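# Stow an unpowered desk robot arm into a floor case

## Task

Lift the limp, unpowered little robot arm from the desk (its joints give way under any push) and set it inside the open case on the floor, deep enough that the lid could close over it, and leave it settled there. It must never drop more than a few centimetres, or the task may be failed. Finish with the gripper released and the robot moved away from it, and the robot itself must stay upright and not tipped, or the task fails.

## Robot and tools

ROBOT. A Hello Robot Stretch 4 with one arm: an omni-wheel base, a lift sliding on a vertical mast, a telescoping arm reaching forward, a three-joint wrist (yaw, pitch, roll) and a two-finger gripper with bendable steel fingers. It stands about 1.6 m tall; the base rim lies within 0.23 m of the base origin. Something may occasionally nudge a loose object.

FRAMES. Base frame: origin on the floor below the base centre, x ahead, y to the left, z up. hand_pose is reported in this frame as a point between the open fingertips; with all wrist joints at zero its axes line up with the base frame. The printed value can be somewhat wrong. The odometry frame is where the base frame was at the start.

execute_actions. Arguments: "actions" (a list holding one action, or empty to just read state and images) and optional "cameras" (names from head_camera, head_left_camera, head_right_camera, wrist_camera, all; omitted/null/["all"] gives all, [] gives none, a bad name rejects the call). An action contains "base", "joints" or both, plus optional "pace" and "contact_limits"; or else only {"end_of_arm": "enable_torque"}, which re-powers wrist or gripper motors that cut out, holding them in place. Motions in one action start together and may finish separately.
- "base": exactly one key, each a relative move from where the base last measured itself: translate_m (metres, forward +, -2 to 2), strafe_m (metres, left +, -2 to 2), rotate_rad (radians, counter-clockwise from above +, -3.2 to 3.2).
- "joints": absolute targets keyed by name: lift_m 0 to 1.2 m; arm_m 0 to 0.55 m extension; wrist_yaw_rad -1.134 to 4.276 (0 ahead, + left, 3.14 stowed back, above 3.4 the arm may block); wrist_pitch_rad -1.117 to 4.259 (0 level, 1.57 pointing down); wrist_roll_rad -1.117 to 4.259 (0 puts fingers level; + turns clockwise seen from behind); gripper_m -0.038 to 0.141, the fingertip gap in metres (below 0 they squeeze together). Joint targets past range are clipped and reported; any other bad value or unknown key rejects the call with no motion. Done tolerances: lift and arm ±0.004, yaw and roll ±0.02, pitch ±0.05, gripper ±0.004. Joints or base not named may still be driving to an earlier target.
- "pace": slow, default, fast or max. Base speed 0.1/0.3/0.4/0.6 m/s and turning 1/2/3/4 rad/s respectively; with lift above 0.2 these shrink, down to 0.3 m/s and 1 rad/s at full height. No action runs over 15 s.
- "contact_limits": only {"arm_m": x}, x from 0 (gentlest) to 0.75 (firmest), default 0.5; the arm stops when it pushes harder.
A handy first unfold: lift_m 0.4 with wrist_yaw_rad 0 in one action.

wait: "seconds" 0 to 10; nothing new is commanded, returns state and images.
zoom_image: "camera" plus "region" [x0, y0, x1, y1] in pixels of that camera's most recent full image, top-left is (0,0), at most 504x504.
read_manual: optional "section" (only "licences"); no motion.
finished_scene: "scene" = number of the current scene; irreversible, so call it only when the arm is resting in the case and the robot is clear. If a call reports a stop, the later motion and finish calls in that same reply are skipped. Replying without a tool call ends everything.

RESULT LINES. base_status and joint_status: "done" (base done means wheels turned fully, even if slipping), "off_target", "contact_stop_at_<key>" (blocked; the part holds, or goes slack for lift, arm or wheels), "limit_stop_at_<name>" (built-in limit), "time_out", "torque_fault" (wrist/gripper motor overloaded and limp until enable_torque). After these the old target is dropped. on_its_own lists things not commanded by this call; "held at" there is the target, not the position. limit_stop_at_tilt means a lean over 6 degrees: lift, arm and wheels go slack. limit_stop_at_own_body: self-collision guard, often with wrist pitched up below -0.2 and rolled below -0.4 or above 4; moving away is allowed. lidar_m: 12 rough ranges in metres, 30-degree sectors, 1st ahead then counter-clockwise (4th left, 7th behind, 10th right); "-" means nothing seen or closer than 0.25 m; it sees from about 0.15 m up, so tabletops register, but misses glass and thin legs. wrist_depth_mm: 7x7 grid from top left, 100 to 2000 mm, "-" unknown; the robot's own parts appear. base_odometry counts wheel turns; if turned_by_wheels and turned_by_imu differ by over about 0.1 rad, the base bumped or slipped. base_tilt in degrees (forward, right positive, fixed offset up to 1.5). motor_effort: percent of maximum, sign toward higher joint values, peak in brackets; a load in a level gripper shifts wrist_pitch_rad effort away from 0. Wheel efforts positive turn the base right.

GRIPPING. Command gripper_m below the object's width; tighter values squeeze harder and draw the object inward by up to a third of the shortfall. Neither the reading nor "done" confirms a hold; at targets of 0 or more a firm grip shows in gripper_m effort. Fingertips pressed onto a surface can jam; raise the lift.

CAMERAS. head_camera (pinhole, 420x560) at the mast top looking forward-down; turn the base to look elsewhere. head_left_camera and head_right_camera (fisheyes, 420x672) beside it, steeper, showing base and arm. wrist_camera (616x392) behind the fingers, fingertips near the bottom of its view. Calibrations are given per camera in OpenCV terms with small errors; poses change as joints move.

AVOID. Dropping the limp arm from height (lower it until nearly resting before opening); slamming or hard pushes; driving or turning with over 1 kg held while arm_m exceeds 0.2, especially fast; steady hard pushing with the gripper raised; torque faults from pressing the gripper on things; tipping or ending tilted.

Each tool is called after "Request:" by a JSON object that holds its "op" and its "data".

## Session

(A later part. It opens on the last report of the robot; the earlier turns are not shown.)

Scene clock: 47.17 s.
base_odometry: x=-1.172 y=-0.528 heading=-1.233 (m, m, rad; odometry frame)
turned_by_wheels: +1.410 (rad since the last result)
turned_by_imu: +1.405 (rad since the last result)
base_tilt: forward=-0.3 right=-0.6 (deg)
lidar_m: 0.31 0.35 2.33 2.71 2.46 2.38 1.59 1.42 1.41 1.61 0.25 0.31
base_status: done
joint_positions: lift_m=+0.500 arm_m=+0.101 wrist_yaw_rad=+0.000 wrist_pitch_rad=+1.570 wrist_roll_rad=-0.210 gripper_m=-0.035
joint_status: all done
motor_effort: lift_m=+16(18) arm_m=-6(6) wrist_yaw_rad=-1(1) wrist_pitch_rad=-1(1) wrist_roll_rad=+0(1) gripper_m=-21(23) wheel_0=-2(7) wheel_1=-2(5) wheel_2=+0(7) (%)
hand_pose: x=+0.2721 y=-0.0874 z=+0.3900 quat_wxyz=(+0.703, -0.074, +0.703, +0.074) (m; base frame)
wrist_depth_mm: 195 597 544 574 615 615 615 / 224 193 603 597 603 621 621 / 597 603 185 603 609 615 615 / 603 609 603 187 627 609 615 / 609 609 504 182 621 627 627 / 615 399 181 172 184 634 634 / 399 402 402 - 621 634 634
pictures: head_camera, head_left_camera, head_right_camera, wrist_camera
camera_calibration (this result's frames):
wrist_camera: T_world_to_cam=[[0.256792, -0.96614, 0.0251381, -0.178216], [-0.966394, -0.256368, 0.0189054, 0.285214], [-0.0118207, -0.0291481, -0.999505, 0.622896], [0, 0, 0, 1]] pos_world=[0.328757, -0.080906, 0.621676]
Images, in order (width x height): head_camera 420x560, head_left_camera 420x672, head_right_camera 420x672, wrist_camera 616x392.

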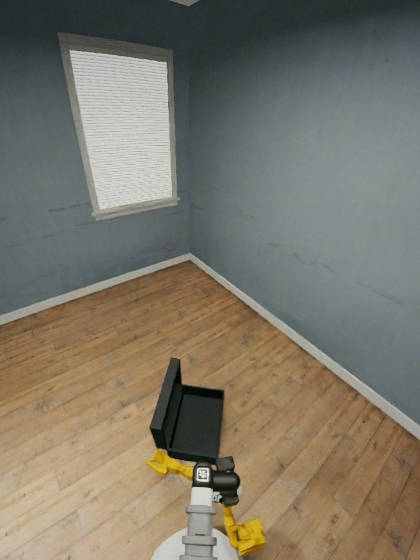

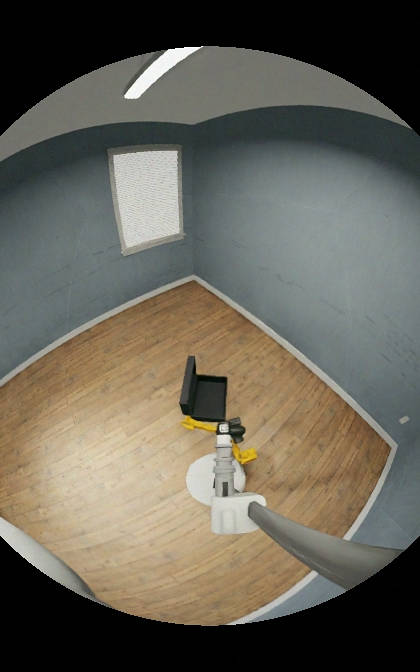

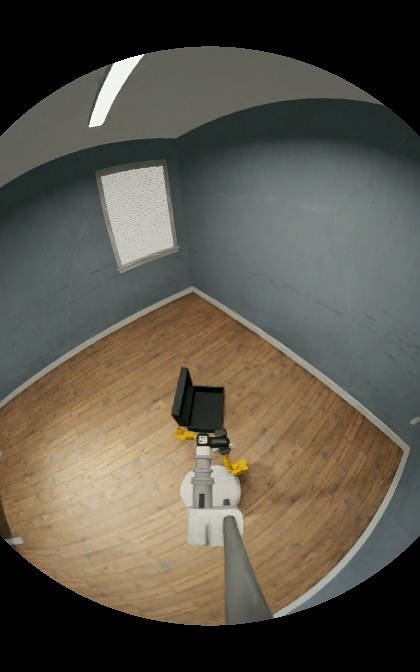

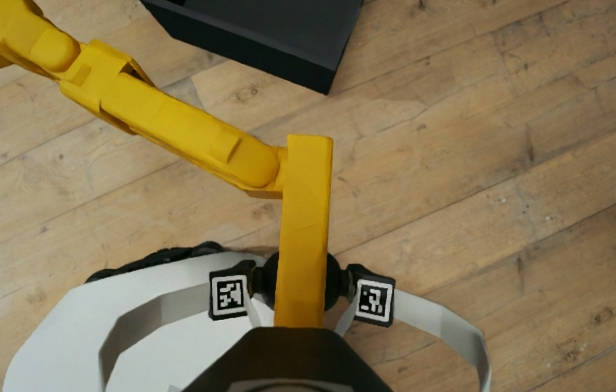

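Request:
{"op": "execute_actions", "data": {"actions": [{"base":{"translate_m":-0.5},"joints":{"arm_m":0.3,"lift_m":0.25},"pace":"slow"}], "cameras": []}}

Request:
{"op": "execute_actions", "data": {"actions": [{"joints":{"lift_m":0.135},"pace":"slow"}], "cameras": ["head_camera","wrist_camera"]}}

Request:
{"op": "execute_actions", "data": {"actions": [{"joints":{"wrist_roll_rad":0.6},"pace":"slow"}], "cameras": ["head_camera","wrist_camera"]}}

Scene clock: 54.40 s.
base_odometry: x=-1.337 y=-0.056 heading=-1.234 (m, m, rad; odometry frame)
turned_by_wheels: +0.000 (rad since the last result)
turned_by_imu: -0.001 (rad since the last result)
base_tilt: forward=-0.4 right=-0.4 (deg)
lidar_m: 0.55 0.53 2.70 2.36 2.20 1.79 1.15 1.03 1.04 1.30 1.76 0.32
base_status: done
joint_positions: lift_m=+0.250 arm_m=+0.299 wrist_yaw_rad=+0.000 wrist_pitch_rad=+1.570 wrist_roll_rad=-0.210 gripper_m=-0.035
joint_status: all done
motor_effort: lift_m=+16(16) arm_m=+6(5) wrist_yaw_rad=+0(1) wrist_pitch_rad=-1(2) wrist_roll_rad=+0(0) gripper_m=-20(25) wheel_0=+0(2) wheel_1=-1(7) wheel_2=+0(7) (%)
hand_pose: x=+0.4700 y=-0.0874 z=+0.1400 quat_wxyz=(+0.703, -0.074, +0.703, +0.074) (m; base frame)
wrist_depth_mm: 196 353 353 355 357 359 364 / 225 193 357 359 362 362 362 / 353 353 185 362 364 364 364 / 357 357 359 187 364 364 368 / 357 359 362 182 364 366 370 / 359 362 182 172 183 370 373 / 364 364 366 - 370 373 373
pictures: none
No camera images: the call's "cameras" was empty. Leave "cameras" out to get every camera's image.

Scene clock: 56.20 s.
base_odometry: x=-1.337 y=-0.056 heading=-1.234 (m, m, rad; odometry frame)
turned_by_wheels: +0.000 (rad since the last result)
turned_by_imu: -0.001 (rad since the last result)
base_tilt: forward=-0.3 right=-0.5 (deg)
lidar_m: 0.98 0.58 2.68 2.35 2.20 1.79 1.14 1.01 1.03 1.34 1.74 1.80
base_status: not commanded
joint_positions: lift_m=+0.135 arm_m=+0.299 wrist_yaw_rad=+0.000 wrist_pitch_rad=+1.570 wrist_roll_rad=-0.210 gripper_m=-0.035
joint_status: all done
motor_effort: lift_m=+15(20) arm_m=+6(6) wrist_yaw_rad=+0(1) wrist_pitch_rad=-1(1) wrist_roll_rad=+1(0) gripper_m=-22(22) wheel_0=+0(1) wheel_1=-2(2) wheel_2=+0(0) (%)
hand_pose: x=+0.4700 y=-0.0874 z=+0.0250 quat_wxyz=(+0.703, -0.074, +0.703, +0.074) (m; base frame)
wrist_depth_mm: 185 241 243 243 244 247 247 / 185 183 244 246 247 247 249 / 242 243 179 246 248 250 251 / 244 245 247 184 249 250 252 / 245 247 247 180 249 251 254 / 246 248 182 172 180 252 254 / 248 248 250 - 252 255 255
pictures: head_camera, wrist_camera
camera_calibration (this result's frames):
wrist_camera: T_world_to_cam=[[0.256791, -0.96614, 0.0251305, -0.219881], [-0.966394, -0.256366, 0.0189341, 0.48344], [-0.0118504, -0.0291481, -0.999505, 0.260477], [0, 0, 0, 1]] pos_world=[0.526743, -0.0809061, 0.256721]
Images, in order (width x height): head_camera 420x560, wrist_camera 616x392.

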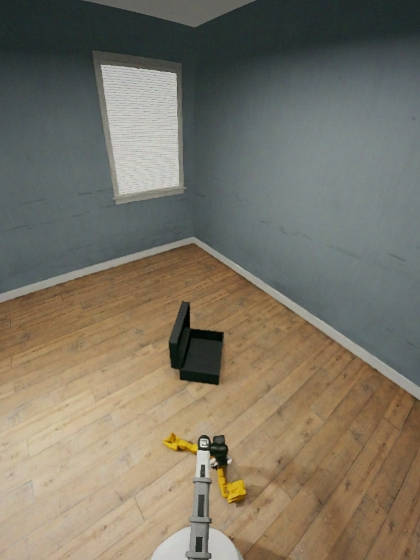

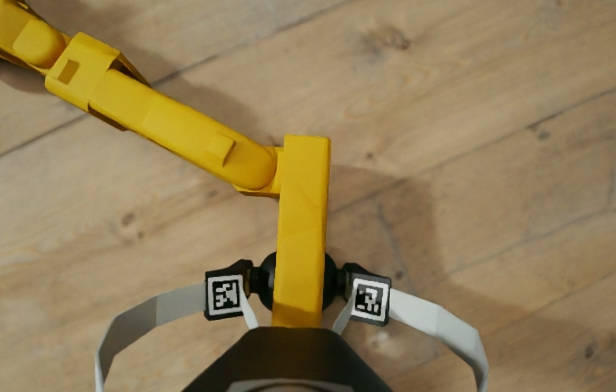

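Scene clock: 57.40 s.
base_odometry: x=-1.337 y=-0.056 heading=-1.234 (m, m, rad; odometry frame)
turned_by_wheels: +0.000 (rad since the last result)
turned_by_imu: +0.000 (rad since the last result)
base_tilt: forward=-0.5 right=-0.5 (deg)
lidar_m: 0.72 2.66 2.69 2.35 2.17 1.81 1.14 1.03 1.02 1.27 1.76 1.78
base_status: not commanded
joint_positions: lift_m=+0.135 arm_m=+0.299 wrist_yaw_rad=+0.000 wrist_pitch_rad=+1.570 wrist_roll_rad=+0.599 gripper_m=-0.035
joint_status: all done
motor_effort: lift_m=+15(15) arm_m=+6(6) wrist_yaw_rad=+0(2) wrist_pitch_rad=-1(1) wrist_roll_rad=+2(5) gripper_m=-22(23) wheel_0=+0(1) wheel_1=-2(2) wheel_2=+0(0) (%)
hand_pose: x=+0.4700 y=-0.0874 z=+0.0250 quat_wxyz=(+0.676, +0.209, +0.675, -0.209) (m; base frame)
wrist_depth_mm: 186 240 243 244 245 248 249 / 183 183 244 245 246 248 249 / 241 242 179 247 248 250 251 / 242 245 246 183 249 251 252 / 245 246 247 181 251 252 253 / 247 246 182 172 180 253 255 / 247 247 249 - 254 254 256
pictures: head_camera, wrist_camera
camera_calibration (this result's frames):
wrist_camera: T_world_to_cam=[[-0.522186, -0.852474, 0.0247047, 0.156213], [-0.852335, 0.522652, 0.0189953, 0.497933], [-0.029105, -0.0111376, -0.999514, 0.270162], [0, 0, 0, 1]] pos_world=[0.513841, -0.124069, 0.256714]
Images, in order (width x height): head_camera 420x560, wrist_camera 616x392.

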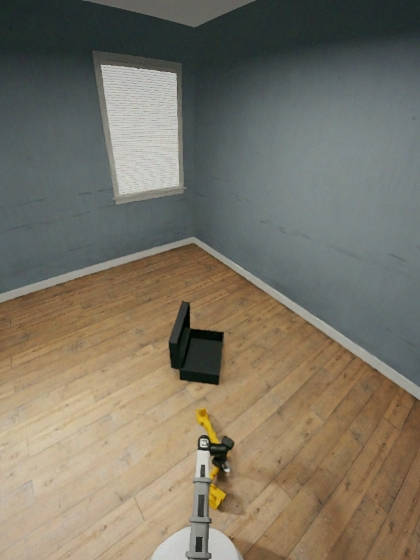

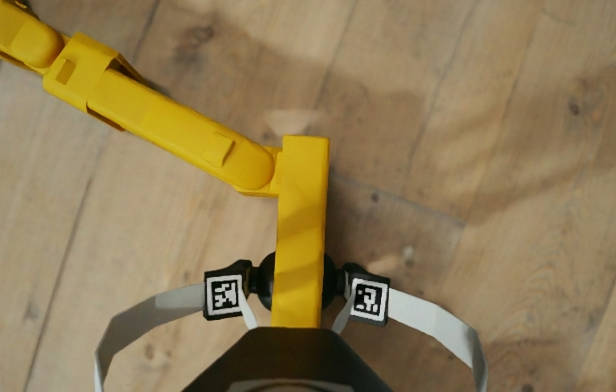

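Request:
{"op": "execute_actions", "data": {"actions": [{"joints":{"lift_m":0.16,"wrist_roll_rad":-1.0},"pace":"slow"}], "cameras": []}}

Request:
{"op": "execute_actions", "data": {"actions": [{"joints":{"lift_m":0.122},"pace":"slow"}], "cameras": ["wrist_camera"]}}

Request:
{"op": "execute_actions", "data": {"actions": [{"joints":{"wrist_roll_rad":0.0},"pace":"slow"}], "cameras": ["head_camera","wrist_camera"]}}

Scene clock: 59.53 s.
base_odometry: x=-1.337 y=-0.056 heading=-1.234 (m, m, rad; odometry frame)
turned_by_wheels: +0.000 (rad since the last result)
turned_by_imu: -0.001 (rad since the last result)
base_tilt: forward=-0.3 right=-0.6 (deg)
lidar_m: 0.97 2.68 2.69 2.37 2.19 1.79 1.14 1.03 1.01 1.32 1.77 0.42
base_status: not commanded
joint_positions: lift_m=+0.159 arm_m=+0.299 wrist_yaw_rad=+0.000 wrist_pitch_rad=+1.569 wrist_roll_rad=-1.000 gripper_m=-0.035
joint_status: all done
motor_effort: lift_m=+27(28) arm_m=+6(6) wrist_yaw_rad=-1(2) wrist_pitch_rad=+1(1) wrist_roll_rad=-1(6) gripper_m=-24(19) wheel_0=+0(0) wheel_1=-1(2) wheel_2=+0(0) (%)
hand_pose: x=+0.4703 y=-0.0874 z=+0.0491 quat_wxyz=(+0.621, -0.339, +0.620, +0.339) (m; base frame)
wrist_depth_mm: 196 265 267 268 271 270 274 / 226 194 267 268 270 271 274 / 266 267 185 271 272 273 276 / 268 268 267 187 274 274 277 / 268 270 271 183 273 276 277 / 270 271 181 172 183 277 277 / 272 273 273 - 276 277 277
pictures: none
No camera images: the call's "cameras" was empty. Leave "cameras" out to get every camera's image.

Scene clock: 60.70 s.
base_odometry: x=-1.337 y=-0.056 heading=-1.234 (m, m, rad; odometry frame)
turned_by_wheels: +0.000 (rad since the last result)
turned_by_imu: +0.000 (rad since the last result)
base_tilt: forward=-0.3 right=-0.5 (deg)
lidar_m: 0.95 2.68 2.72 2.34 2.22 1.78 1.16 1.01 1.04 1.32 1.75 1.78
base_status: not commanded
joint_positions: lift_m=+0.123 arm_m=+0.299 wrist_yaw_rad=+0.000 wrist_pitch_rad=+1.569 wrist_roll_rad=-1.000 gripper_m=-0.036
joint_status: all done
motor_effort: lift_m=+9(29) arm_m=+5(6) wrist_yaw_rad=-3(1) wrist_pitch_rad=+0(3) wrist_roll_rad=+0(1) gripper_m=-21(26) wheel_0=+0(0) wheel_1=-2(2) wheel_2=+0(0) (%)
hand_pose: x=+0.4704 y=-0.0874 z=+0.0126 quat_wxyz=(+0.621, -0.339, +0.620, +0.339) (m; base frame)
wrist_depth_mm: 179 234 235 236 237 238 240 / 180 180 235 236 238 239 240 / 234 235 177 237 238 240 241 / 236 236 236 185 239 241 244 / 236 237 239 181 240 242 244 / 236 236 182 171 180 244 244 / 238 238 239 - 244 245 245
pictures: wrist_camera
camera_calibration (this result's frames):
wrist_camera: T_world_to_cam=[[0.867007, -0.49761, 0.0261179, -0.465738], [-0.498118, -0.866905, 0.0188133, 0.21037], [0.0132801, -0.0293211, -0.999482, 0.236175], [0, 0, 0, 1]] pos_world=[0.505451, -0.0424608, 0.244259]
Images, in order (width x height): wrist_camera 616x392.

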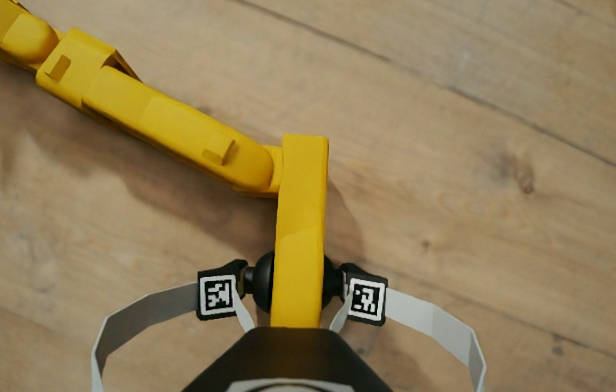

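Scene clock: 62.00 s.
base_odometry: x=-1.337 y=-0.056 heading=-1.234 (m, m, rad; odometry frame)
turned_by_wheels: +0.000 (rad since the last result)
turned_by_imu: +0.000 (rad since the last result)
base_tilt: forward=-0.4 right=-0.6 (deg)
lidar_m: 0.68 0.61 2.69 2.36 2.20 1.79 1.12 1.02 1.02 1.31 1.77 0.34
base_status: not commanded
joint_positions: lift_m=+0.123 arm_m=+0.299 wrist_yaw_rad=+0.002 wrist_pitch_rad=+1.572 wrist_roll_rad=-0.003 gripper_m=-0.036
joint_status: all done
motor_effort: lift_m=+9(9) arm_m=+5(5) wrist_yaw_rad=-5(7) wrist_pitch_rad=-6(10) wrist_roll_rad=+7(14) gripper_m=-20(18) wheel_0=-1(0) wheel_1=-1(1) wheel_2=+0(0) (%)
hand_pose: x=+0.4698 y=-0.0874 z=+0.0125 quat_wxyz=(+0.707, -0.002, +0.708, +0.002) (m; base frame)
wrist_depth_mm: 231 231 234 236 236 238 239 / 178 233 235 236 237 239 240 / 233 178 180 237 238 240 242 / 234 236 236 195 239 241 243 / 235 237 238 199 241 242 242 / 236 236 181 171 179 242 246 / 236 237 240 - 243 243 247
pictures: head_camera, wrist_camera
camera_calibration (this result's frames):
wrist_camera: T_world_to_cam=[[0.0542242, -0.998218, 0.0249234, -0.127141], [-0.998341, -0.0537132, 0.0207359, 0.516111], [-0.0193603, -0.0260065, -0.999474, 0.25178], [0, 0, 0, 1]] pos_world=[0.527024, -0.0926449, 0.244114]
Images, in order (width x height): head_camera 420x560, wrist_camera 616x392.

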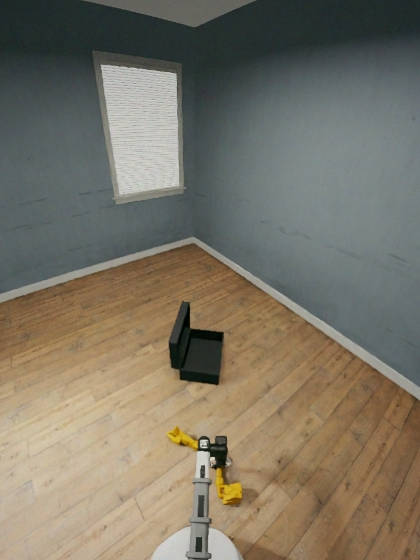

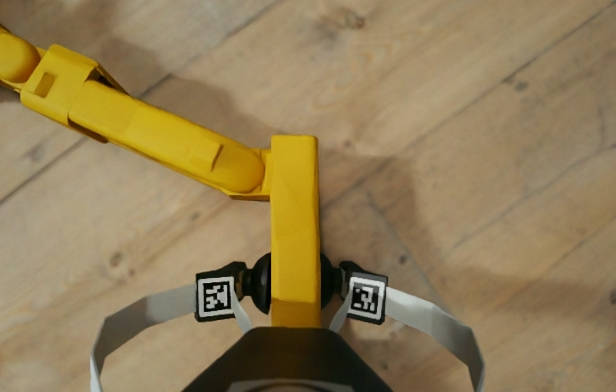

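Request:
{"op": "execute_actions", "data": {"actions": [{"joints":{"lift_m":0.155},"base":{"strafe_m":0.06},"pace":"slow"}], "cameras": []}}

Request:
{"op": "execute_actions", "data": {"actions": [{"base":{"translate_m":0.3},"pace":"slow"}], "cameras": ["head_camera","head_left_camera","wrist_camera"]}}

Scene clock: 65.43 s.
base_odometry: x=-1.281 y=-0.036 heading=-1.234 (m, m, rad; odometry frame)
turned_by_wheels: +0.000 (rad since the last result)
turned_by_imu: -0.002 (rad since the last result)
base_tilt: forward=-0.5 right=-0.5 (deg)
lidar_m: 0.67 0.62 2.66 2.29 2.14 1.87 1.18 1.06 1.05 1.35 1.81 0.32
base_status: done
joint_positions: lift_m=+0.154 arm_m=+0.299 wrist_yaw_rad=+0.000 wrist_pitch_rad=+1.570 wrist_roll_rad=+0.000 gripper_m=-0.035
joint_status: all done
motor_effort: lift_m=+27(28) arm_m=+5(5) wrist_yaw_rad=+0(6) wrist_pitch_rad=+0(7) wrist_roll_rad=+1(8) gripper_m=-26(24) wheel_0=-1(7) wheel_1=+1(4) wheel_2=-1(1) (%)
hand_pose: x=+0.4701 y=-0.0874 z=+0.0441 quat_wxyz=(+0.707, +0.000, +0.707, +0.000) (m; base frame)
wrist_depth_mm: 200 260 259 262 264 264 266 / 202 191 262 264 264 266 267 / 260 262 185 263 266 268 268 / 263 263 265 187 268 268 270 / 263 264 266 182 270 272 273 / 265 265 182 172 182 273 273 / 265 268 270 - 270 274 274
pictures: none
No camera images: the call's "cameras" was empty. Leave "cameras" out to get every camera's image.

Scene clock: 69.70 s.
base_odometry: x=-1.182 y=-0.319 heading=-1.234 (m, m, rad; odometry frame)
turned_by_wheels: +0.000 (rad since the last result)
turned_by_imu: -0.002 (rad since the last result)
base_tilt: forward=-0.3 right=-0.7 (deg)
lidar_m: 0.65 0.63 2.43 2.52 2.28 2.18 1.44 1.30 1.31 1.61 1.62 0.32
base_status: done
joint_positions: lift_m=+0.154 arm_m=+0.299 wrist_yaw_rad=+0.000 wrist_pitch_rad=+1.570 wrist_roll_rad=+0.000 gripper_m=-0.035
joint_status: not commanded
motor_effort: lift_m=+27(27) arm_m=+5(5) wrist_yaw_rad=+0(1) wrist_pitch_rad=-3(2) wrist_roll_rad=+0(1) gripper_m=-21(23) wheel_0=+2(4) wheel_1=+2(5) wheel_2=-1(3) (%)
hand_pose: x=+0.4701 y=-0.0874 z=+0.0441 quat_wxyz=(+0.707, +0.000, +0.707, +0.000) (m; base frame)
wrist_depth_mm: 201 259 262 263 264 266 266 / 198 192 263 264 266 267 268 / 260 262 184 264 267 267 268 / 262 265 265 187 267 270 272 / 263 264 265 183 267 271 272 / 264 265 182 173 183 272 273 / 265 267 268 - 273 273 274
pictures: head_camera, head_left_camera, wrist_camera
camera_calibration (this result's frames):
wrist_camera: T_world_to_cam=[[0.0498658, -0.998443, 0.0250089, -0.12592], [-0.998597, -0.0493953, 0.0190905, 0.51637], [-0.0178254, -0.0259258, -0.999505, 0.2826], [0, 0, 0, 1]] pos_world=[0.526962, -0.0928912, 0.275751]
Images, in order (width x height): head_camera 420x560, head_left_camera 420x672, wrist_camera 616x392.

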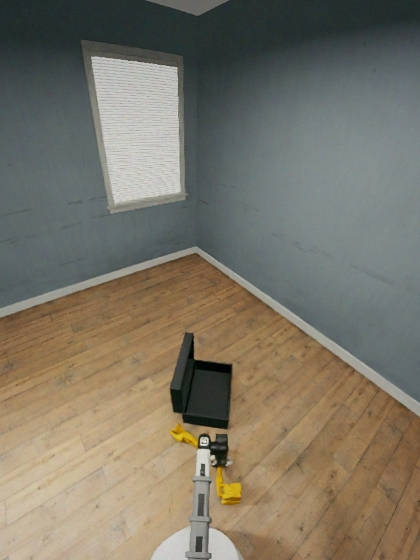

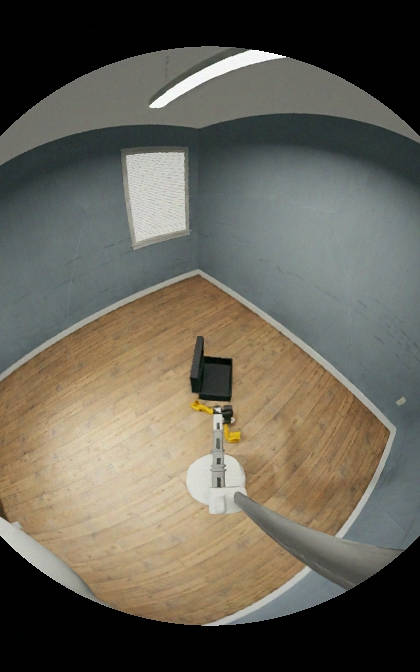

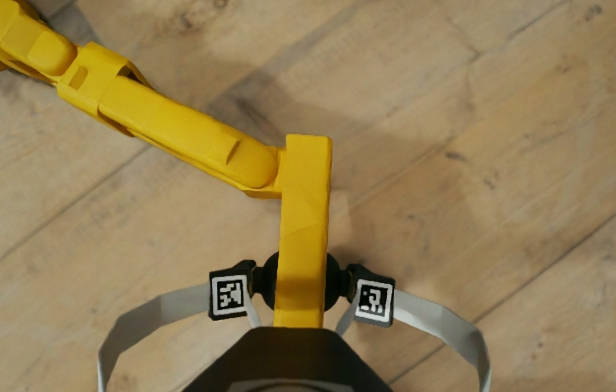

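Request:
{"op": "execute_actions", "data": {"actions": [{"base":{"translate_m":0.1},"pace":"slow"}], "cameras": ["head_camera","wrist_camera"]}}

Scene clock: 72.23 s.
base_odometry: x=-1.148 y=-0.413 heading=-1.233 (m, m, rad; odometry frame)
turned_by_wheels: +0.000 (rad since the last result)
turned_by_imu: -0.001 (rad since the last result)
base_tilt: forward=-0.4 right=-0.5 (deg)
lidar_m: 0.32 0.60 2.35 2.62 2.37 2.35 1.51 1.35 1.38 1.71 1.56 0.32
base_status: done
joint_positions: lift_m=+0.154 arm_m=+0.299 wrist_yaw_rad=+0.001 wrist_pitch_rad=+1.572 wrist_roll_rad=-0.001 gripper_m=-0.035
joint_status: not commanded
motor_effort: lift_m=+27(27) arm_m=+5(5) wrist_yaw_rad=-5(5) wrist_pitch_rad=-7(8) wrist_roll_rad=+4(5) gripper_m=-21(24) wheel_0=+3(4) wheel_1=+2(5) wheel_2=+0(4) (%)
hand_pose: x=+0.4696 y=-0.0874 z=+0.0441 quat_wxyz=(+0.707, -0.001, +0.708, +0.001) (m; base frame)
wrist_depth_mm: 188 174 156 140 131 264 265 / 195 258 254 221 204 266 267 / 213 188 185 265 267 266 270 / 260 263 264 186 266 268 268 / 263 265 267 182 268 271 272 / 265 265 183 172 181 271 273 / 266 267 268 - 271 273 276
pictures: head_camera, wrist_camera
camera_calibration (this result's frames):
wrist_camera: T_world_to_cam=[[0.0521091, -0.998331, 0.0249117, -0.126937], [-0.998447, -0.0515911, 0.0210025, 0.515563], [-0.0196823, -0.0259675, -0.999469, 0.283459], [0, 0, 0, 1]] pos_world=[0.526956, -0.092766, 0.275642]
Images, in order (width x height): head_camera 420x560, wrist_camera 616x392.

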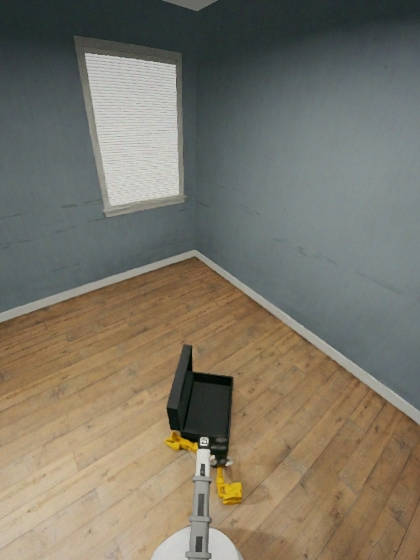

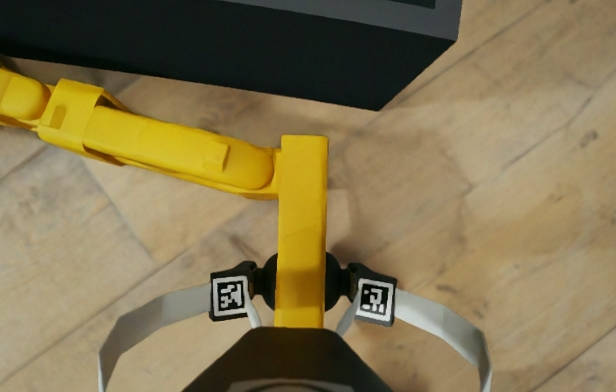

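Request:
{"op": "execute_actions", "data": {"actions": [{"base":{"translate_m":0.035},"joints":{"wrist_roll_rad":0.5},"pace":"slow"}], "cameras": ["wrist_camera"]}}

Request:
{"op": "execute_actions", "data": {"actions": [{"base":{"translate_m":0.03},"joints":{"wrist_roll_rad":0.9},"pace":"slow"}], "cameras": ["head_camera","head_left_camera","wrist_camera"]}}

Scene clock: 74.23 s.
base_odometry: x=-1.137 y=-0.446 heading=-1.233 (m, m, rad; odometry frame)
turned_by_wheels: +0.000 (rad since the last result)
turned_by_imu: +0.000 (rad since the last result)
base_tilt: forward=-0.4 right=-0.5 (deg)
lidar_m: 0.31 0.54 2.35 2.64 2.36 2.40 1.56 1.39 1.42 1.70 1.54 0.29
base_status: done
joint_positions: lift_m=+0.154 arm_m=+0.299 wrist_yaw_rad=+0.001 wrist_pitch_rad=+1.572 wrist_roll_rad=+0.498 gripper_m=-0.035
joint_status: all done
motor_effort: lift_m=+27(27) arm_m=+5(5) wrist_yaw_rad=-3(4) wrist_pitch_rad=-6(7) wrist_roll_rad=+6(10) gripper_m=-24(23) wheel_0=+3(6) wheel_1=+3(7) wheel_2=-1(4) (%)
hand_pose: x=+0.4697 y=-0.0874 z=+0.0441 quat_wxyz=(+0.685, +0.174, +0.686, -0.174) (m; base frame)
wrist_depth_mm: 231 235 236 201 264 266 268 / 234 236 236 136 266 268 268 / 236 128 156 187 268 268 270 / 140 179 175 179 266 271 273 / 178 180 265 179 270 272 272 / 264 265 183 172 180 273 274 / 265 267 267 - 272 274 277
pictures: wrist_camera
camera_calibration (this result's frames):
wrist_camera: T_world_to_cam=[[-0.432776, -0.901141, 0.025502, 0.109294], [-0.901017, 0.433297, 0.0205239, 0.5123], [-0.0295448, -0.0140955, -0.999464, 0.289131], [0, 0, 0, 1]] pos_world=[0.517434, -0.119413, 0.275674]
Images, in order (width x height): wrist_camera 616x392.

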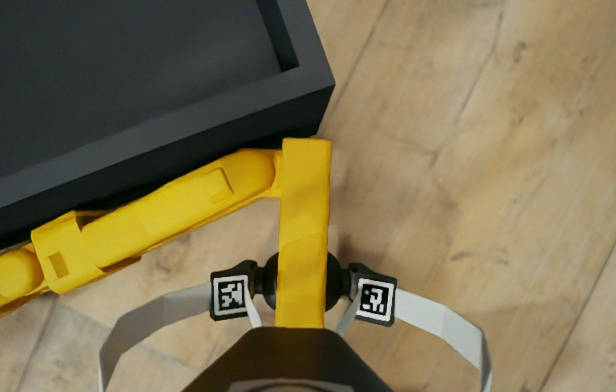

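Scene clock: 75.60 s.
base_odometry: x=-1.127 y=-0.475 heading=-1.233 (m, m, rad; odometry frame)
turned_by_wheels: +0.000 (rad since the last result)
turned_by_imu: +0.000 (rad since the last result)
base_tilt: forward=-0.3 right=-0.6 (deg)
lidar_m: 0.48 0.55 2.28 2.66 2.38 2.42 1.59 1.42 1.44 1.69 1.50 1.52
base_status: done
joint_positions: lift_m=+0.154 arm_m=+0.299 wrist_yaw_rad=-0.001 wrist_pitch_rad=+1.576 wrist_roll_rad=+0.899 gripper_m=-0.035
joint_status: all done
motor_effort: lift_m=+27(27) arm_m=+5(5) wrist_yaw_rad=+4(5) wrist_pitch_rad=-19(19) wrist_roll_rad=+3(8) gripper_m=-23(26) wheel_0=+3(6) wheel_1=+3(7) wheel_2=-2(5) (%)
hand_pose: x=+0.4683 y=-0.0874 z=+0.0441 quat_wxyz=(+0.635, +0.307, +0.638, -0.309) (m; base frame)
wrist_depth_mm: 231 231 258 262 264 267 267 / 231 234 138 264 265 267 270 / 234 235 141 265 266 270 271 / 235 148 171 174 270 270 273 / 236 160 177 177 271 272 272 / 133 181 181 174 180 276 276 / 188 186 268 - 273 274 278
pictures: head_camera, head_left_camera, wrist_camera
camera_calibration (this result's frames):
wrist_camera: T_world_to_cam=[[-0.751572, -0.659011, 0.0290392, 0.278981], [-0.658612, 0.752131, 0.0230201, 0.425253], [-0.0370118, -0.00182432, -0.999313, 0.293675], [0, 0, 0, 1]] pos_world=[0.50062, -0.135458, 0.275582]
Images, in order (width x height): head_camera 420x560, head_left_camera 420x672, wrist_camera 616x392.

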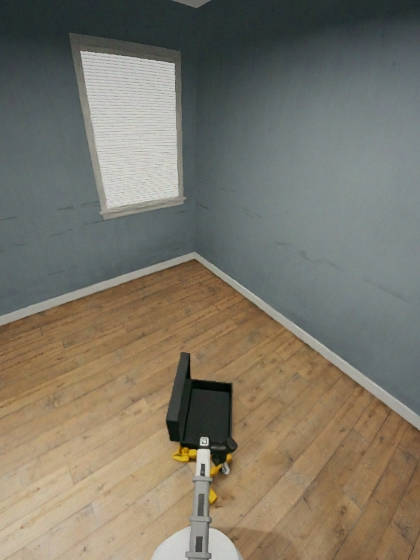

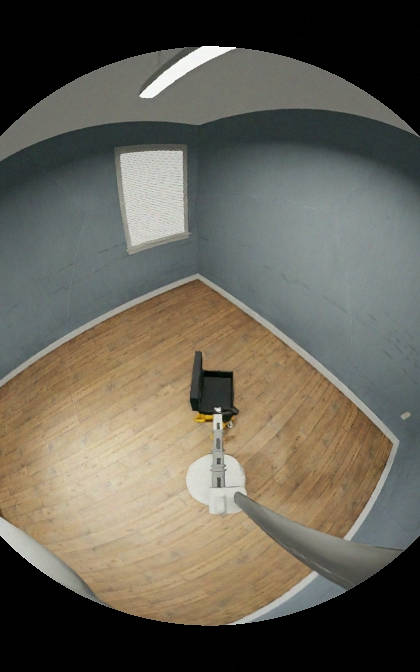

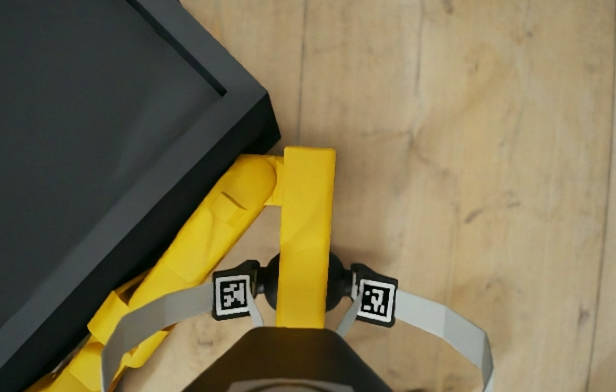

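Request:
{"op": "execute_actions", "data": {"actions": [{"base":{"translate_m":-0.06},"pace":"slow"}], "cameras": []}}

Request:
{"op": "execute_actions", "data": {"actions": [{"joints":{"lift_m":0.36},"pace":"slow"}]}}

Scene clock: 77.73 s.
base_odometry: x=-1.147 y=-0.418 heading=-1.233 (m, m, rad; odometry frame)
turned_by_wheels: +0.000 (rad since the last result)
turned_by_imu: -0.001 (rad since the last result)
base_tilt: forward=-0.3 right=-0.5 (deg)
lidar_m: 0.52 0.62 2.37 2.65 2.36 2.36 1.53 1.37 1.39 1.72 1.53 1.58
base_status: done
joint_positions: lift_m=+0.154 arm_m=+0.299 wrist_yaw_rad=+0.000 wrist_pitch_rad=+1.571 wrist_roll_rad=+0.900 gripper_m=-0.035
joint_status: not commanded
motor_effort: lift_m=+27(27) arm_m=+5(5) wrist_yaw_rad=+0(5) wrist_pitch_rad=-2(19) wrist_roll_rad=+1(3) gripper_m=-22(21) wheel_0=-3(6) wheel_1=-1(2) wheel_2=+1(4) (%)
hand_pose: x=+0.4701 y=-0.0874 z=+0.0441 quat_wxyz=(+0.637, +0.308, +0.637, -0.307) (m; base frame)
wrist_depth_mm: 232 139 260 263 264 266 268 / 128 167 263 264 267 268 271 / 150 214 263 265 267 270 271 / 186 262 172 175 268 271 273 / 244 264 178 176 271 272 274 / 264 179 181 173 180 274 276 / 240 185 268 - 273 274 278
pictures: none
No camera images: the call's "cameras" was empty. Leave "cameras" out to get every camera's image.

Scene clock: 80.13 s.
base_odometry: x=-1.147 y=-0.418 heading=-1.233 (m, m, rad; odometry frame)
turned_by_wheels: +0.000 (rad since the last result)
turned_by_imu: -0.001 (rad since the last result)
base_tilt: forward=-0.4 right=-0.7 (deg)
lidar_m: 0.29 0.53 2.34 2.63 2.36 2.34 1.52 1.36 1.37 1.72 1.54 1.57
base_status: not commanded
joint_positions: lift_m=+0.359 arm_m=+0.299 wrist_yaw_rad=+0.000 wrist_pitch_rad=+1.570 wrist_roll_rad=+0.900 gripper_m=-0.035
joint_status: all done
motor_effort: lift_m=+27(27) arm_m=+5(5) wrist_yaw_rad=-1(0) wrist_pitch_rad=-2(3) wrist_roll_rad=+2(1) gripper_m=-24(25) wheel_0=-2(3) wheel_1=-1(1) wheel_2=+1(1) (%)
hand_pose: x=+0.4702 y=-0.0874 z=+0.2491 quat_wxyz=(+0.637, +0.308, +0.637, -0.307) (m; base frame)
wrist_depth_mm: 430 436 462 469 469 477 473 / 430 436 466 466 473 477 477 / 436 436 404 469 469 477 480 / 439 436 169 171 477 480 484 / 389 392 174 175 473 480 484 / 387 179 181 173 181 484 488 / 349 189 473 - 484 449 492
pictures: head_camera, head_left_camera, head_right_camera, wrist_camera
camera_calibration (this result's frames):
wrist_camera: T_world_to_cam=[[-0.751136, -0.659691, 0.0245474, 0.275274], [-0.659418, 0.751535, 0.0190725, 0.423067], [-0.0310302, -0.00186093, -0.999517, 0.495816], [0, 0, 0, 1]] pos_world=[0.501131, -0.135431, 0.48075]
Images, in order (width x height): head_camera 420x560, head_left_camera 420x672, head_right_camera 420x672, wrist_camera 616x392.

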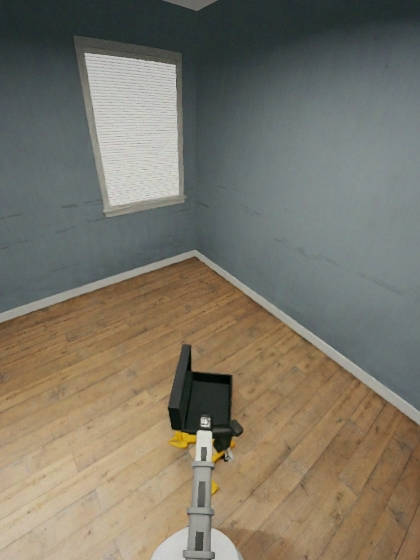

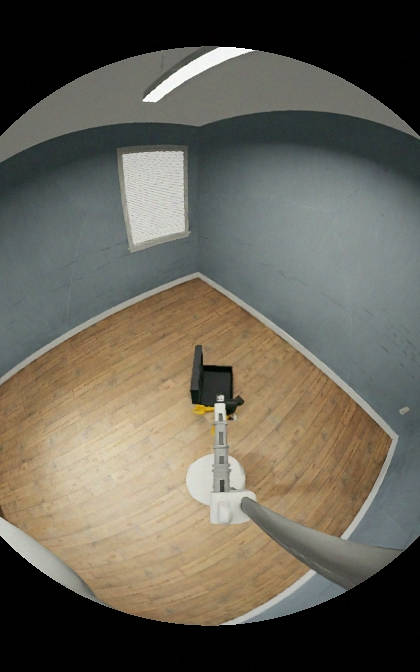

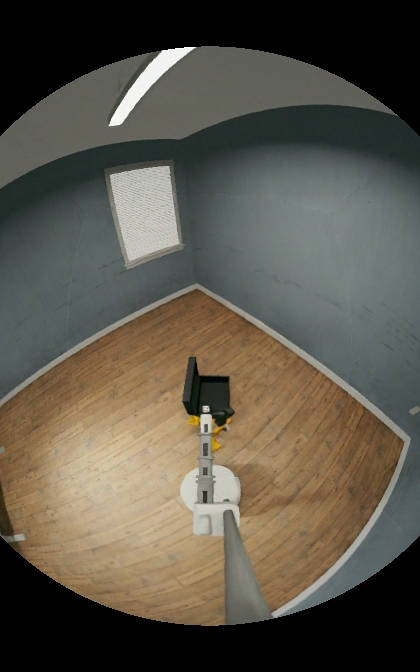

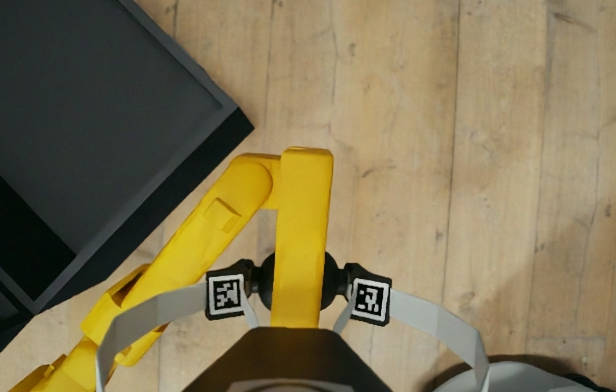

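Request:
{"op": "execute_actions", "data": {"actions": [{"joints":{"wrist_roll_rad":-0.7},"base":{"strafe_m":0.12},"pace":"slow"}], "cameras": []}}

Request:
{"op": "execute_actions", "data": {"actions": [{"base":{"translate_m":0.22},"joints":{"arm_m":0.54},"pace":"slow"}]}}

Scene clock: 83.50 s.
base_odometry: x=-1.034 y=-0.378 heading=-1.233 (m, m, rad; odometry frame)
turned_by_wheels: +0.000 (rad since the last result)
turned_by_imu: -0.002 (rad since the last result)
base_tilt: forward=-0.6 right=-0.6 (deg)
lidar_m: 0.28 2.25 2.26 2.50 2.25 2.54 1.63 1.45 1.48 1.83 1.65 0.38
base_status: done
joint_positions: lift_m=+0.359 arm_m=+0.299 wrist_yaw_rad=+0.000 wrist_pitch_rad=+1.568 wrist_roll_rad=-0.700 gripper_m=-0.035
joint_status: all done
motor_effort: lift_m=+27(27) arm_m=+5(5) wrist_yaw_rad=-2(1) wrist_pitch_rad=+5(5) wrist_roll_rad=-1(6) gripper_m=-24(24) wheel_0=-3(5) wheel_1=+2(4) wheel_2=-1(0) (%)
hand_pose: x=+0.4708 y=-0.0874 z=+0.2491 quat_wxyz=(+0.665, -0.243, +0.663, +0.242) (m; base frame)
wrist_depth_mm: 466 462 462 320 418 449 445 / 462 466 466 469 445 445 445 / 459 466 466 469 439 449 452 / 462 466 169 171 477 455 399 / 469 466 174 174 473 392 480 / 466 179 181 174 183 484 484 / 286 192 477 - 480 484 484
pictures: none
No camera images: the call's "cameras" was empty. Leave "cameras" out to get every camera's image.

Scene clock: 87.17 s.
base_odometry: x=-0.961 y=-0.586 heading=-1.233 (m, m, rad; odometry frame)
turned_by_wheels: +0.000 (rad since the last result)
turned_by_imu: -0.001 (rad since the last result)
base_tilt: forward=-0.4 right=-0.6 (deg)
lidar_m: 0.37 2.07 2.09 2.62 2.36 2.83 1.80 1.62 1.64 1.68 1.51 0.39
base_status: done
joint_positions: lift_m=+0.359 arm_m=+0.539 wrist_yaw_rad=+0.000 wrist_pitch_rad=+1.568 wrist_roll_rad=-0.700 gripper_m=-0.035
joint_status: all done
motor_effort: lift_m=+27(27) arm_m=+6(6) wrist_yaw_rad=+0(0) wrist_pitch_rad=+6(5) wrist_roll_rad=+0(2) gripper_m=-22(24) wheel_0=+3(6) wheel_1=+2(3) wheel_2=-1(7) (%)
hand_pose: x=+0.7107 y=-0.0874 z=+0.2491 quat_wxyz=(+0.665, -0.243, +0.663, +0.242) (m; base frame)
wrist_depth_mm: - 143 152 462 462 469 473 / 135 162 220 469 469 473 469 / 150 206 320 334 473 477 469 / 185 286 169 172 469 473 477 / 245 324 174 175 452 477 484 / 324 179 180 174 182 477 484 / 277 192 449 - 421 424 488
pictures: head_camera, head_left_camera, head_right_camera, wrist_camera
camera_calibration (this result's frames):
wrist_camera: T_world_to_cam=[[0.680912, -0.731868, 0.0269608, -0.568712], [-0.732343, -0.680715, 0.0173422, 0.508737], [0.0056604, -0.0315531, -0.999486, 0.474603], [0, 0, 0, 1]] pos_world=[0.757127, -0.0549417, 0.480869]
Images, in order (width x height): head_camera 420x560, head_left_camera 420x672, head_right_camera 420x672, wrist_camera 616x392.

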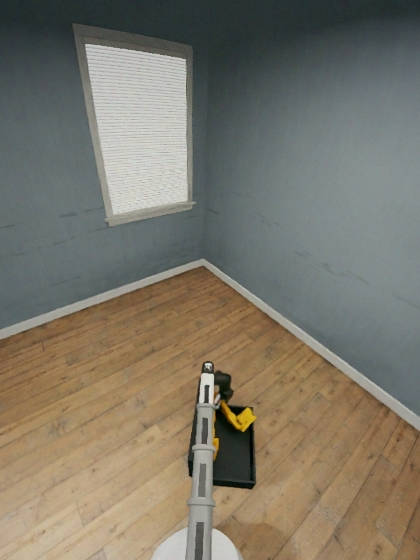

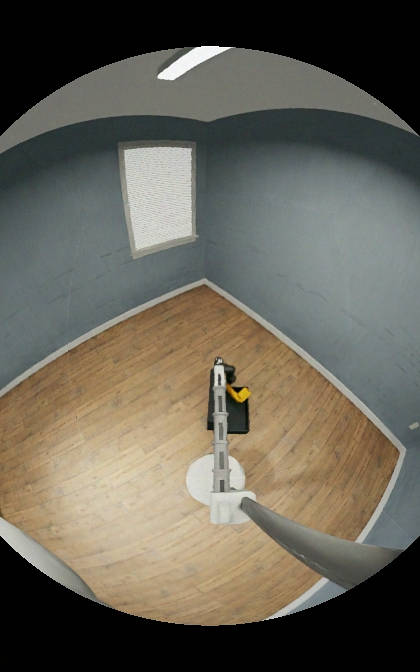

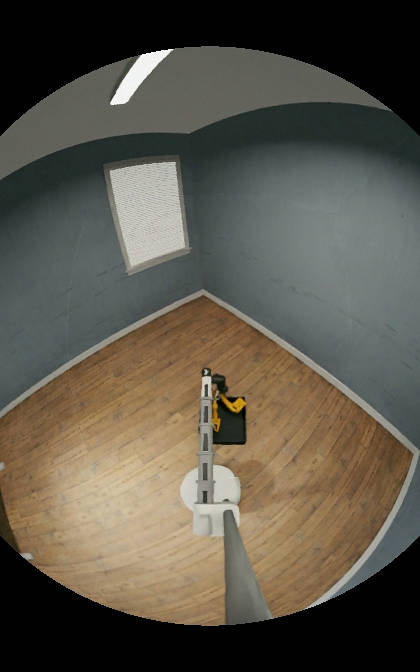

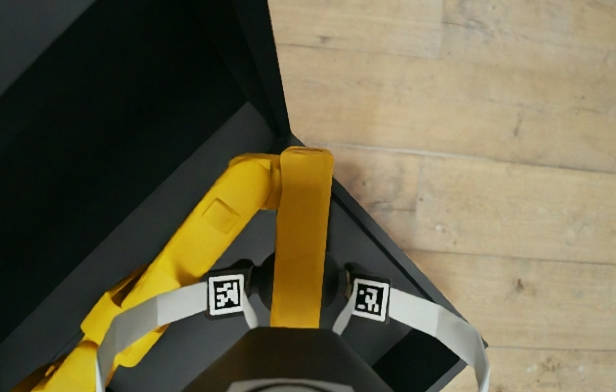

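Request:
{"op": "execute_actions", "data": {"actions": [{"base":{"translate_m":-0.5},"pace":"slow"}], "cameras": []}}

Request:
{"op": "execute_actions", "data": {"actions": [{"base":{"strafe_m":-0.19},"joints":{"wrist_yaw_rad":3.14,"wrist_roll_rad":2.44},"pace":"slow"}], "cameras": ["head_camera","wrist_camera"]}}

Request:
{"op": "execute_actions", "data": {"actions": [{"base":{"translate_m":0.43},"pace":"slow"}]}}

Scene clock: 94.47 s.
base_odometry: x=-1.127 y=-0.114 heading=-1.233 (m, m, rad; odometry frame)
turned_by_wheels: +0.000 (rad since the last result)
turned_by_imu: -0.001 (rad since the last result)
base_tilt: forward=-0.3 right=-0.6 (deg)
lidar_m: 0.45 2.44 2.49 2.29 2.11 2.12 1.38 1.23 1.24 1.54 1.82 0.56
base_status: done
joint_positions: lift_m=+0.359 arm_m=+0.539 wrist_yaw_rad=+0.000 wrist_pitch_rad=+1.568 wrist_roll_rad=-0.700 gripper_m=-0.035
joint_status: not commanded
motor_effort: lift_m=+27(27) arm_m=+6(6) wrist_yaw_rad=+0(0) wrist_pitch_rad=+6(5) wrist_roll_rad=-1(1) gripper_m=-19(24) wheel_0=-2(5) wheel_1=-1(4) wheel_2=+2(4) (%)
hand_pose: x=+0.7107 y=-0.0874 z=+0.2491 quat_wxyz=(+0.665, -0.243, +0.663, +0.242) (m; base frame)
wrist_depth_mm: 459 462 466 462 430 445 449 / 459 462 466 466 394 445 445 / 469 459 466 466 466 449 452 / 466 469 169 171 477 413 394 / 466 466 175 175 473 480 480 / 469 179 181 174 182 484 477 / 347 191 477 - 477 480 484
pictures: none
No camera images: the call's "cameras" was empty. Leave "cameras" out to get every camera's image.

Scene clock: 97.50 s.
base_odometry: x=-1.306 y=-0.177 heading=-1.233 (m, m, rad; odometry frame)
turned_by_wheels: +0.000 (rad since the last result)
turned_by_imu: -0.001 (rad since the last result)
base_tilt: forward=-0.2 right=-0.6 (deg)
lidar_m: 0.48 0.47 2.63 2.45 2.25 1.97 1.25 1.11 1.11 1.39 1.66 1.71
base_status: done
joint_positions: lift_m=+0.359 arm_m=+0.539 wrist_yaw_rad=+3.140 wrist_pitch_rad=+1.572 wrist_roll_rad=+2.440 gripper_m=-0.035
joint_status: all done
motor_effort: lift_m=+27(27) arm_m=+5(6) wrist_yaw_rad=+1(5) wrist_pitch_rad=-6(7) wrist_roll_rad=+2(4) gripper_m=-23(25) wheel_0=+0(5) wheel_1=-3(5) wheel_2=+1(0) (%)
hand_pose: x=+0.7104 y=+0.0874 z=+0.2491 quat_wxyz=(+0.665, -0.243, +0.664, +0.242) (m; base frame)
wrist_depth_mm: 455 455 462 459 439 445 445 / 459 466 462 469 394 442 449 / 459 466 466 469 473 452 455 / 462 469 169 171 473 413 384 / 469 469 174 174 477 477 484 / 473 179 182 174 180 480 484 / 351 189 477 - 480 488 484
pictures: head_camera, wrist_camera
camera_calibration (this result's frames):
wrist_camera: T_world_to_cam=[[0.681286, -0.731564, 0.0257701, -0.440548], [-0.732007, -0.681042, 0.0186269, 0.627009], [0.00392382, -0.0315541, -0.999494, 0.481356], [0, 0, 0, 1]] pos_world=[0.757225, 0.119919, 0.480786]
Images, in order (width x height): head_camera 420x560, wrist_camera 616x392.

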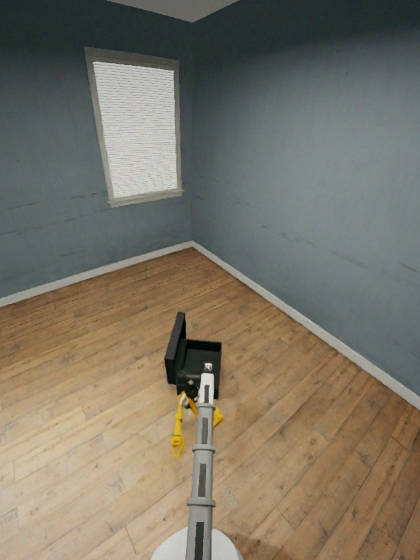

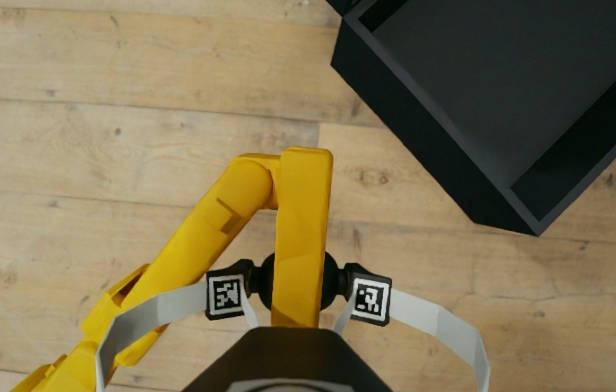

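Scene clock: 103.10 s.
base_odometry: x=-1.163 y=-0.583 heading=-1.233 (m, m, rad; odometry frame)
turned_by_wheels: +0.000 (rad since the last result)
turned_by_imu: -0.002 (rad since the last result)
base_tilt: forward=-0.5 right=-0.7 (deg)
lidar_m: 0.44 0.46 2.26 2.78 2.50 2.52 1.60 1.45 1.46 1.55 1.39 1.43
base_status: done
joint_positions: lift_m=+0.359 arm_m=+0.539 wrist_yaw_rad=+3.140 wrist_pitch_rad=+1.572 wrist_roll_rad=+2.440 gripper_m=-0.035
joint_status: not commanded
motor_effort: lift_m=+27(27) arm_m=+5(5) wrist_yaw_rad=+0(0) wrist_pitch_rad=-7(6) wrist_roll_rad=+1(2) gripper_m=-24(27) wheel_0=+3(6) wheel_1=+2(2) wheel_2=+0(8) (%)
hand_pose: x=+0.7104 y=+0.0874 z=+0.2491 quat_wxyz=(+0.665, -0.243, +0.664, +0.242) (m; base frame)
wrist_depth_mm: 131 164 223 281 469 469 473 / 151 198 296 327 466 469 477 / 180 254 320 424 442 473 480 / 227 322 168 171 449 477 473 / 301 322 174 174 452 418 480 / 322 179 183 174 181 377 484 / 277 192 449 - 379 480 480
pictures: head_camera, head_left_camera, head_right_camera, wrist_camera
camera_calibration (this result's frames):
wrist_camera: T_world_to_cam=[[0.681261, -0.731585, 0.0258233, -0.440562], [-0.73203, -0.68102, 0.0185699, 0.627058], [0.00400077, -0.0315544, -0.999494, 0.481301], [0, 0, 0, 1]] pos_world=[0.757238, 0.119918, 0.48079]
Images, in order (width x height): head_camera 420x560, head_left_camera 420x672, head_right_camera 420x672, wrist_camera 616x392.

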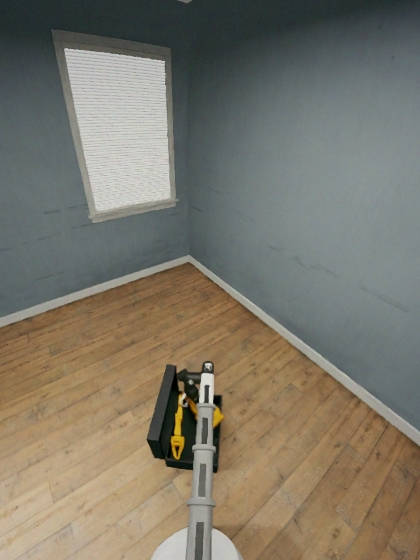

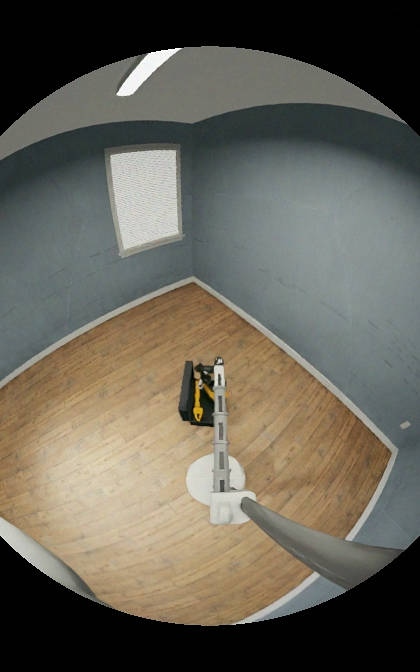

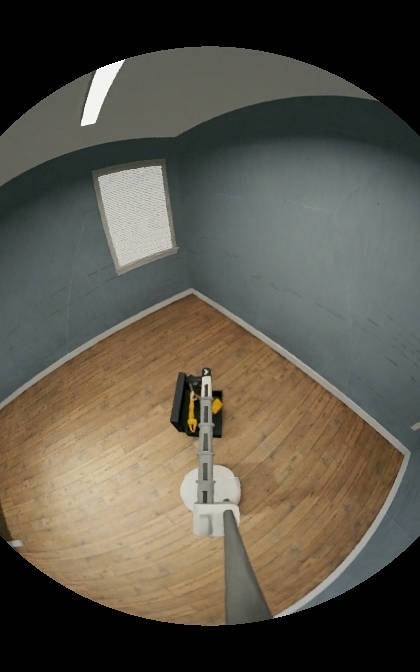

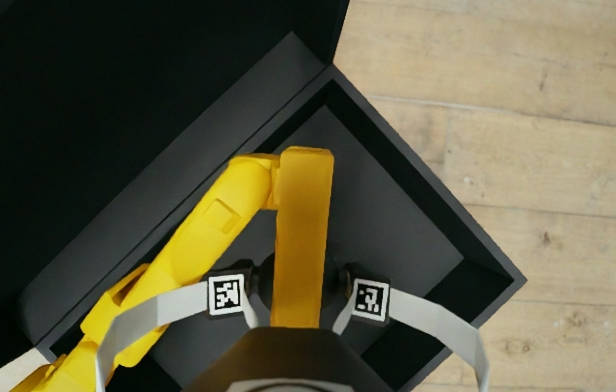

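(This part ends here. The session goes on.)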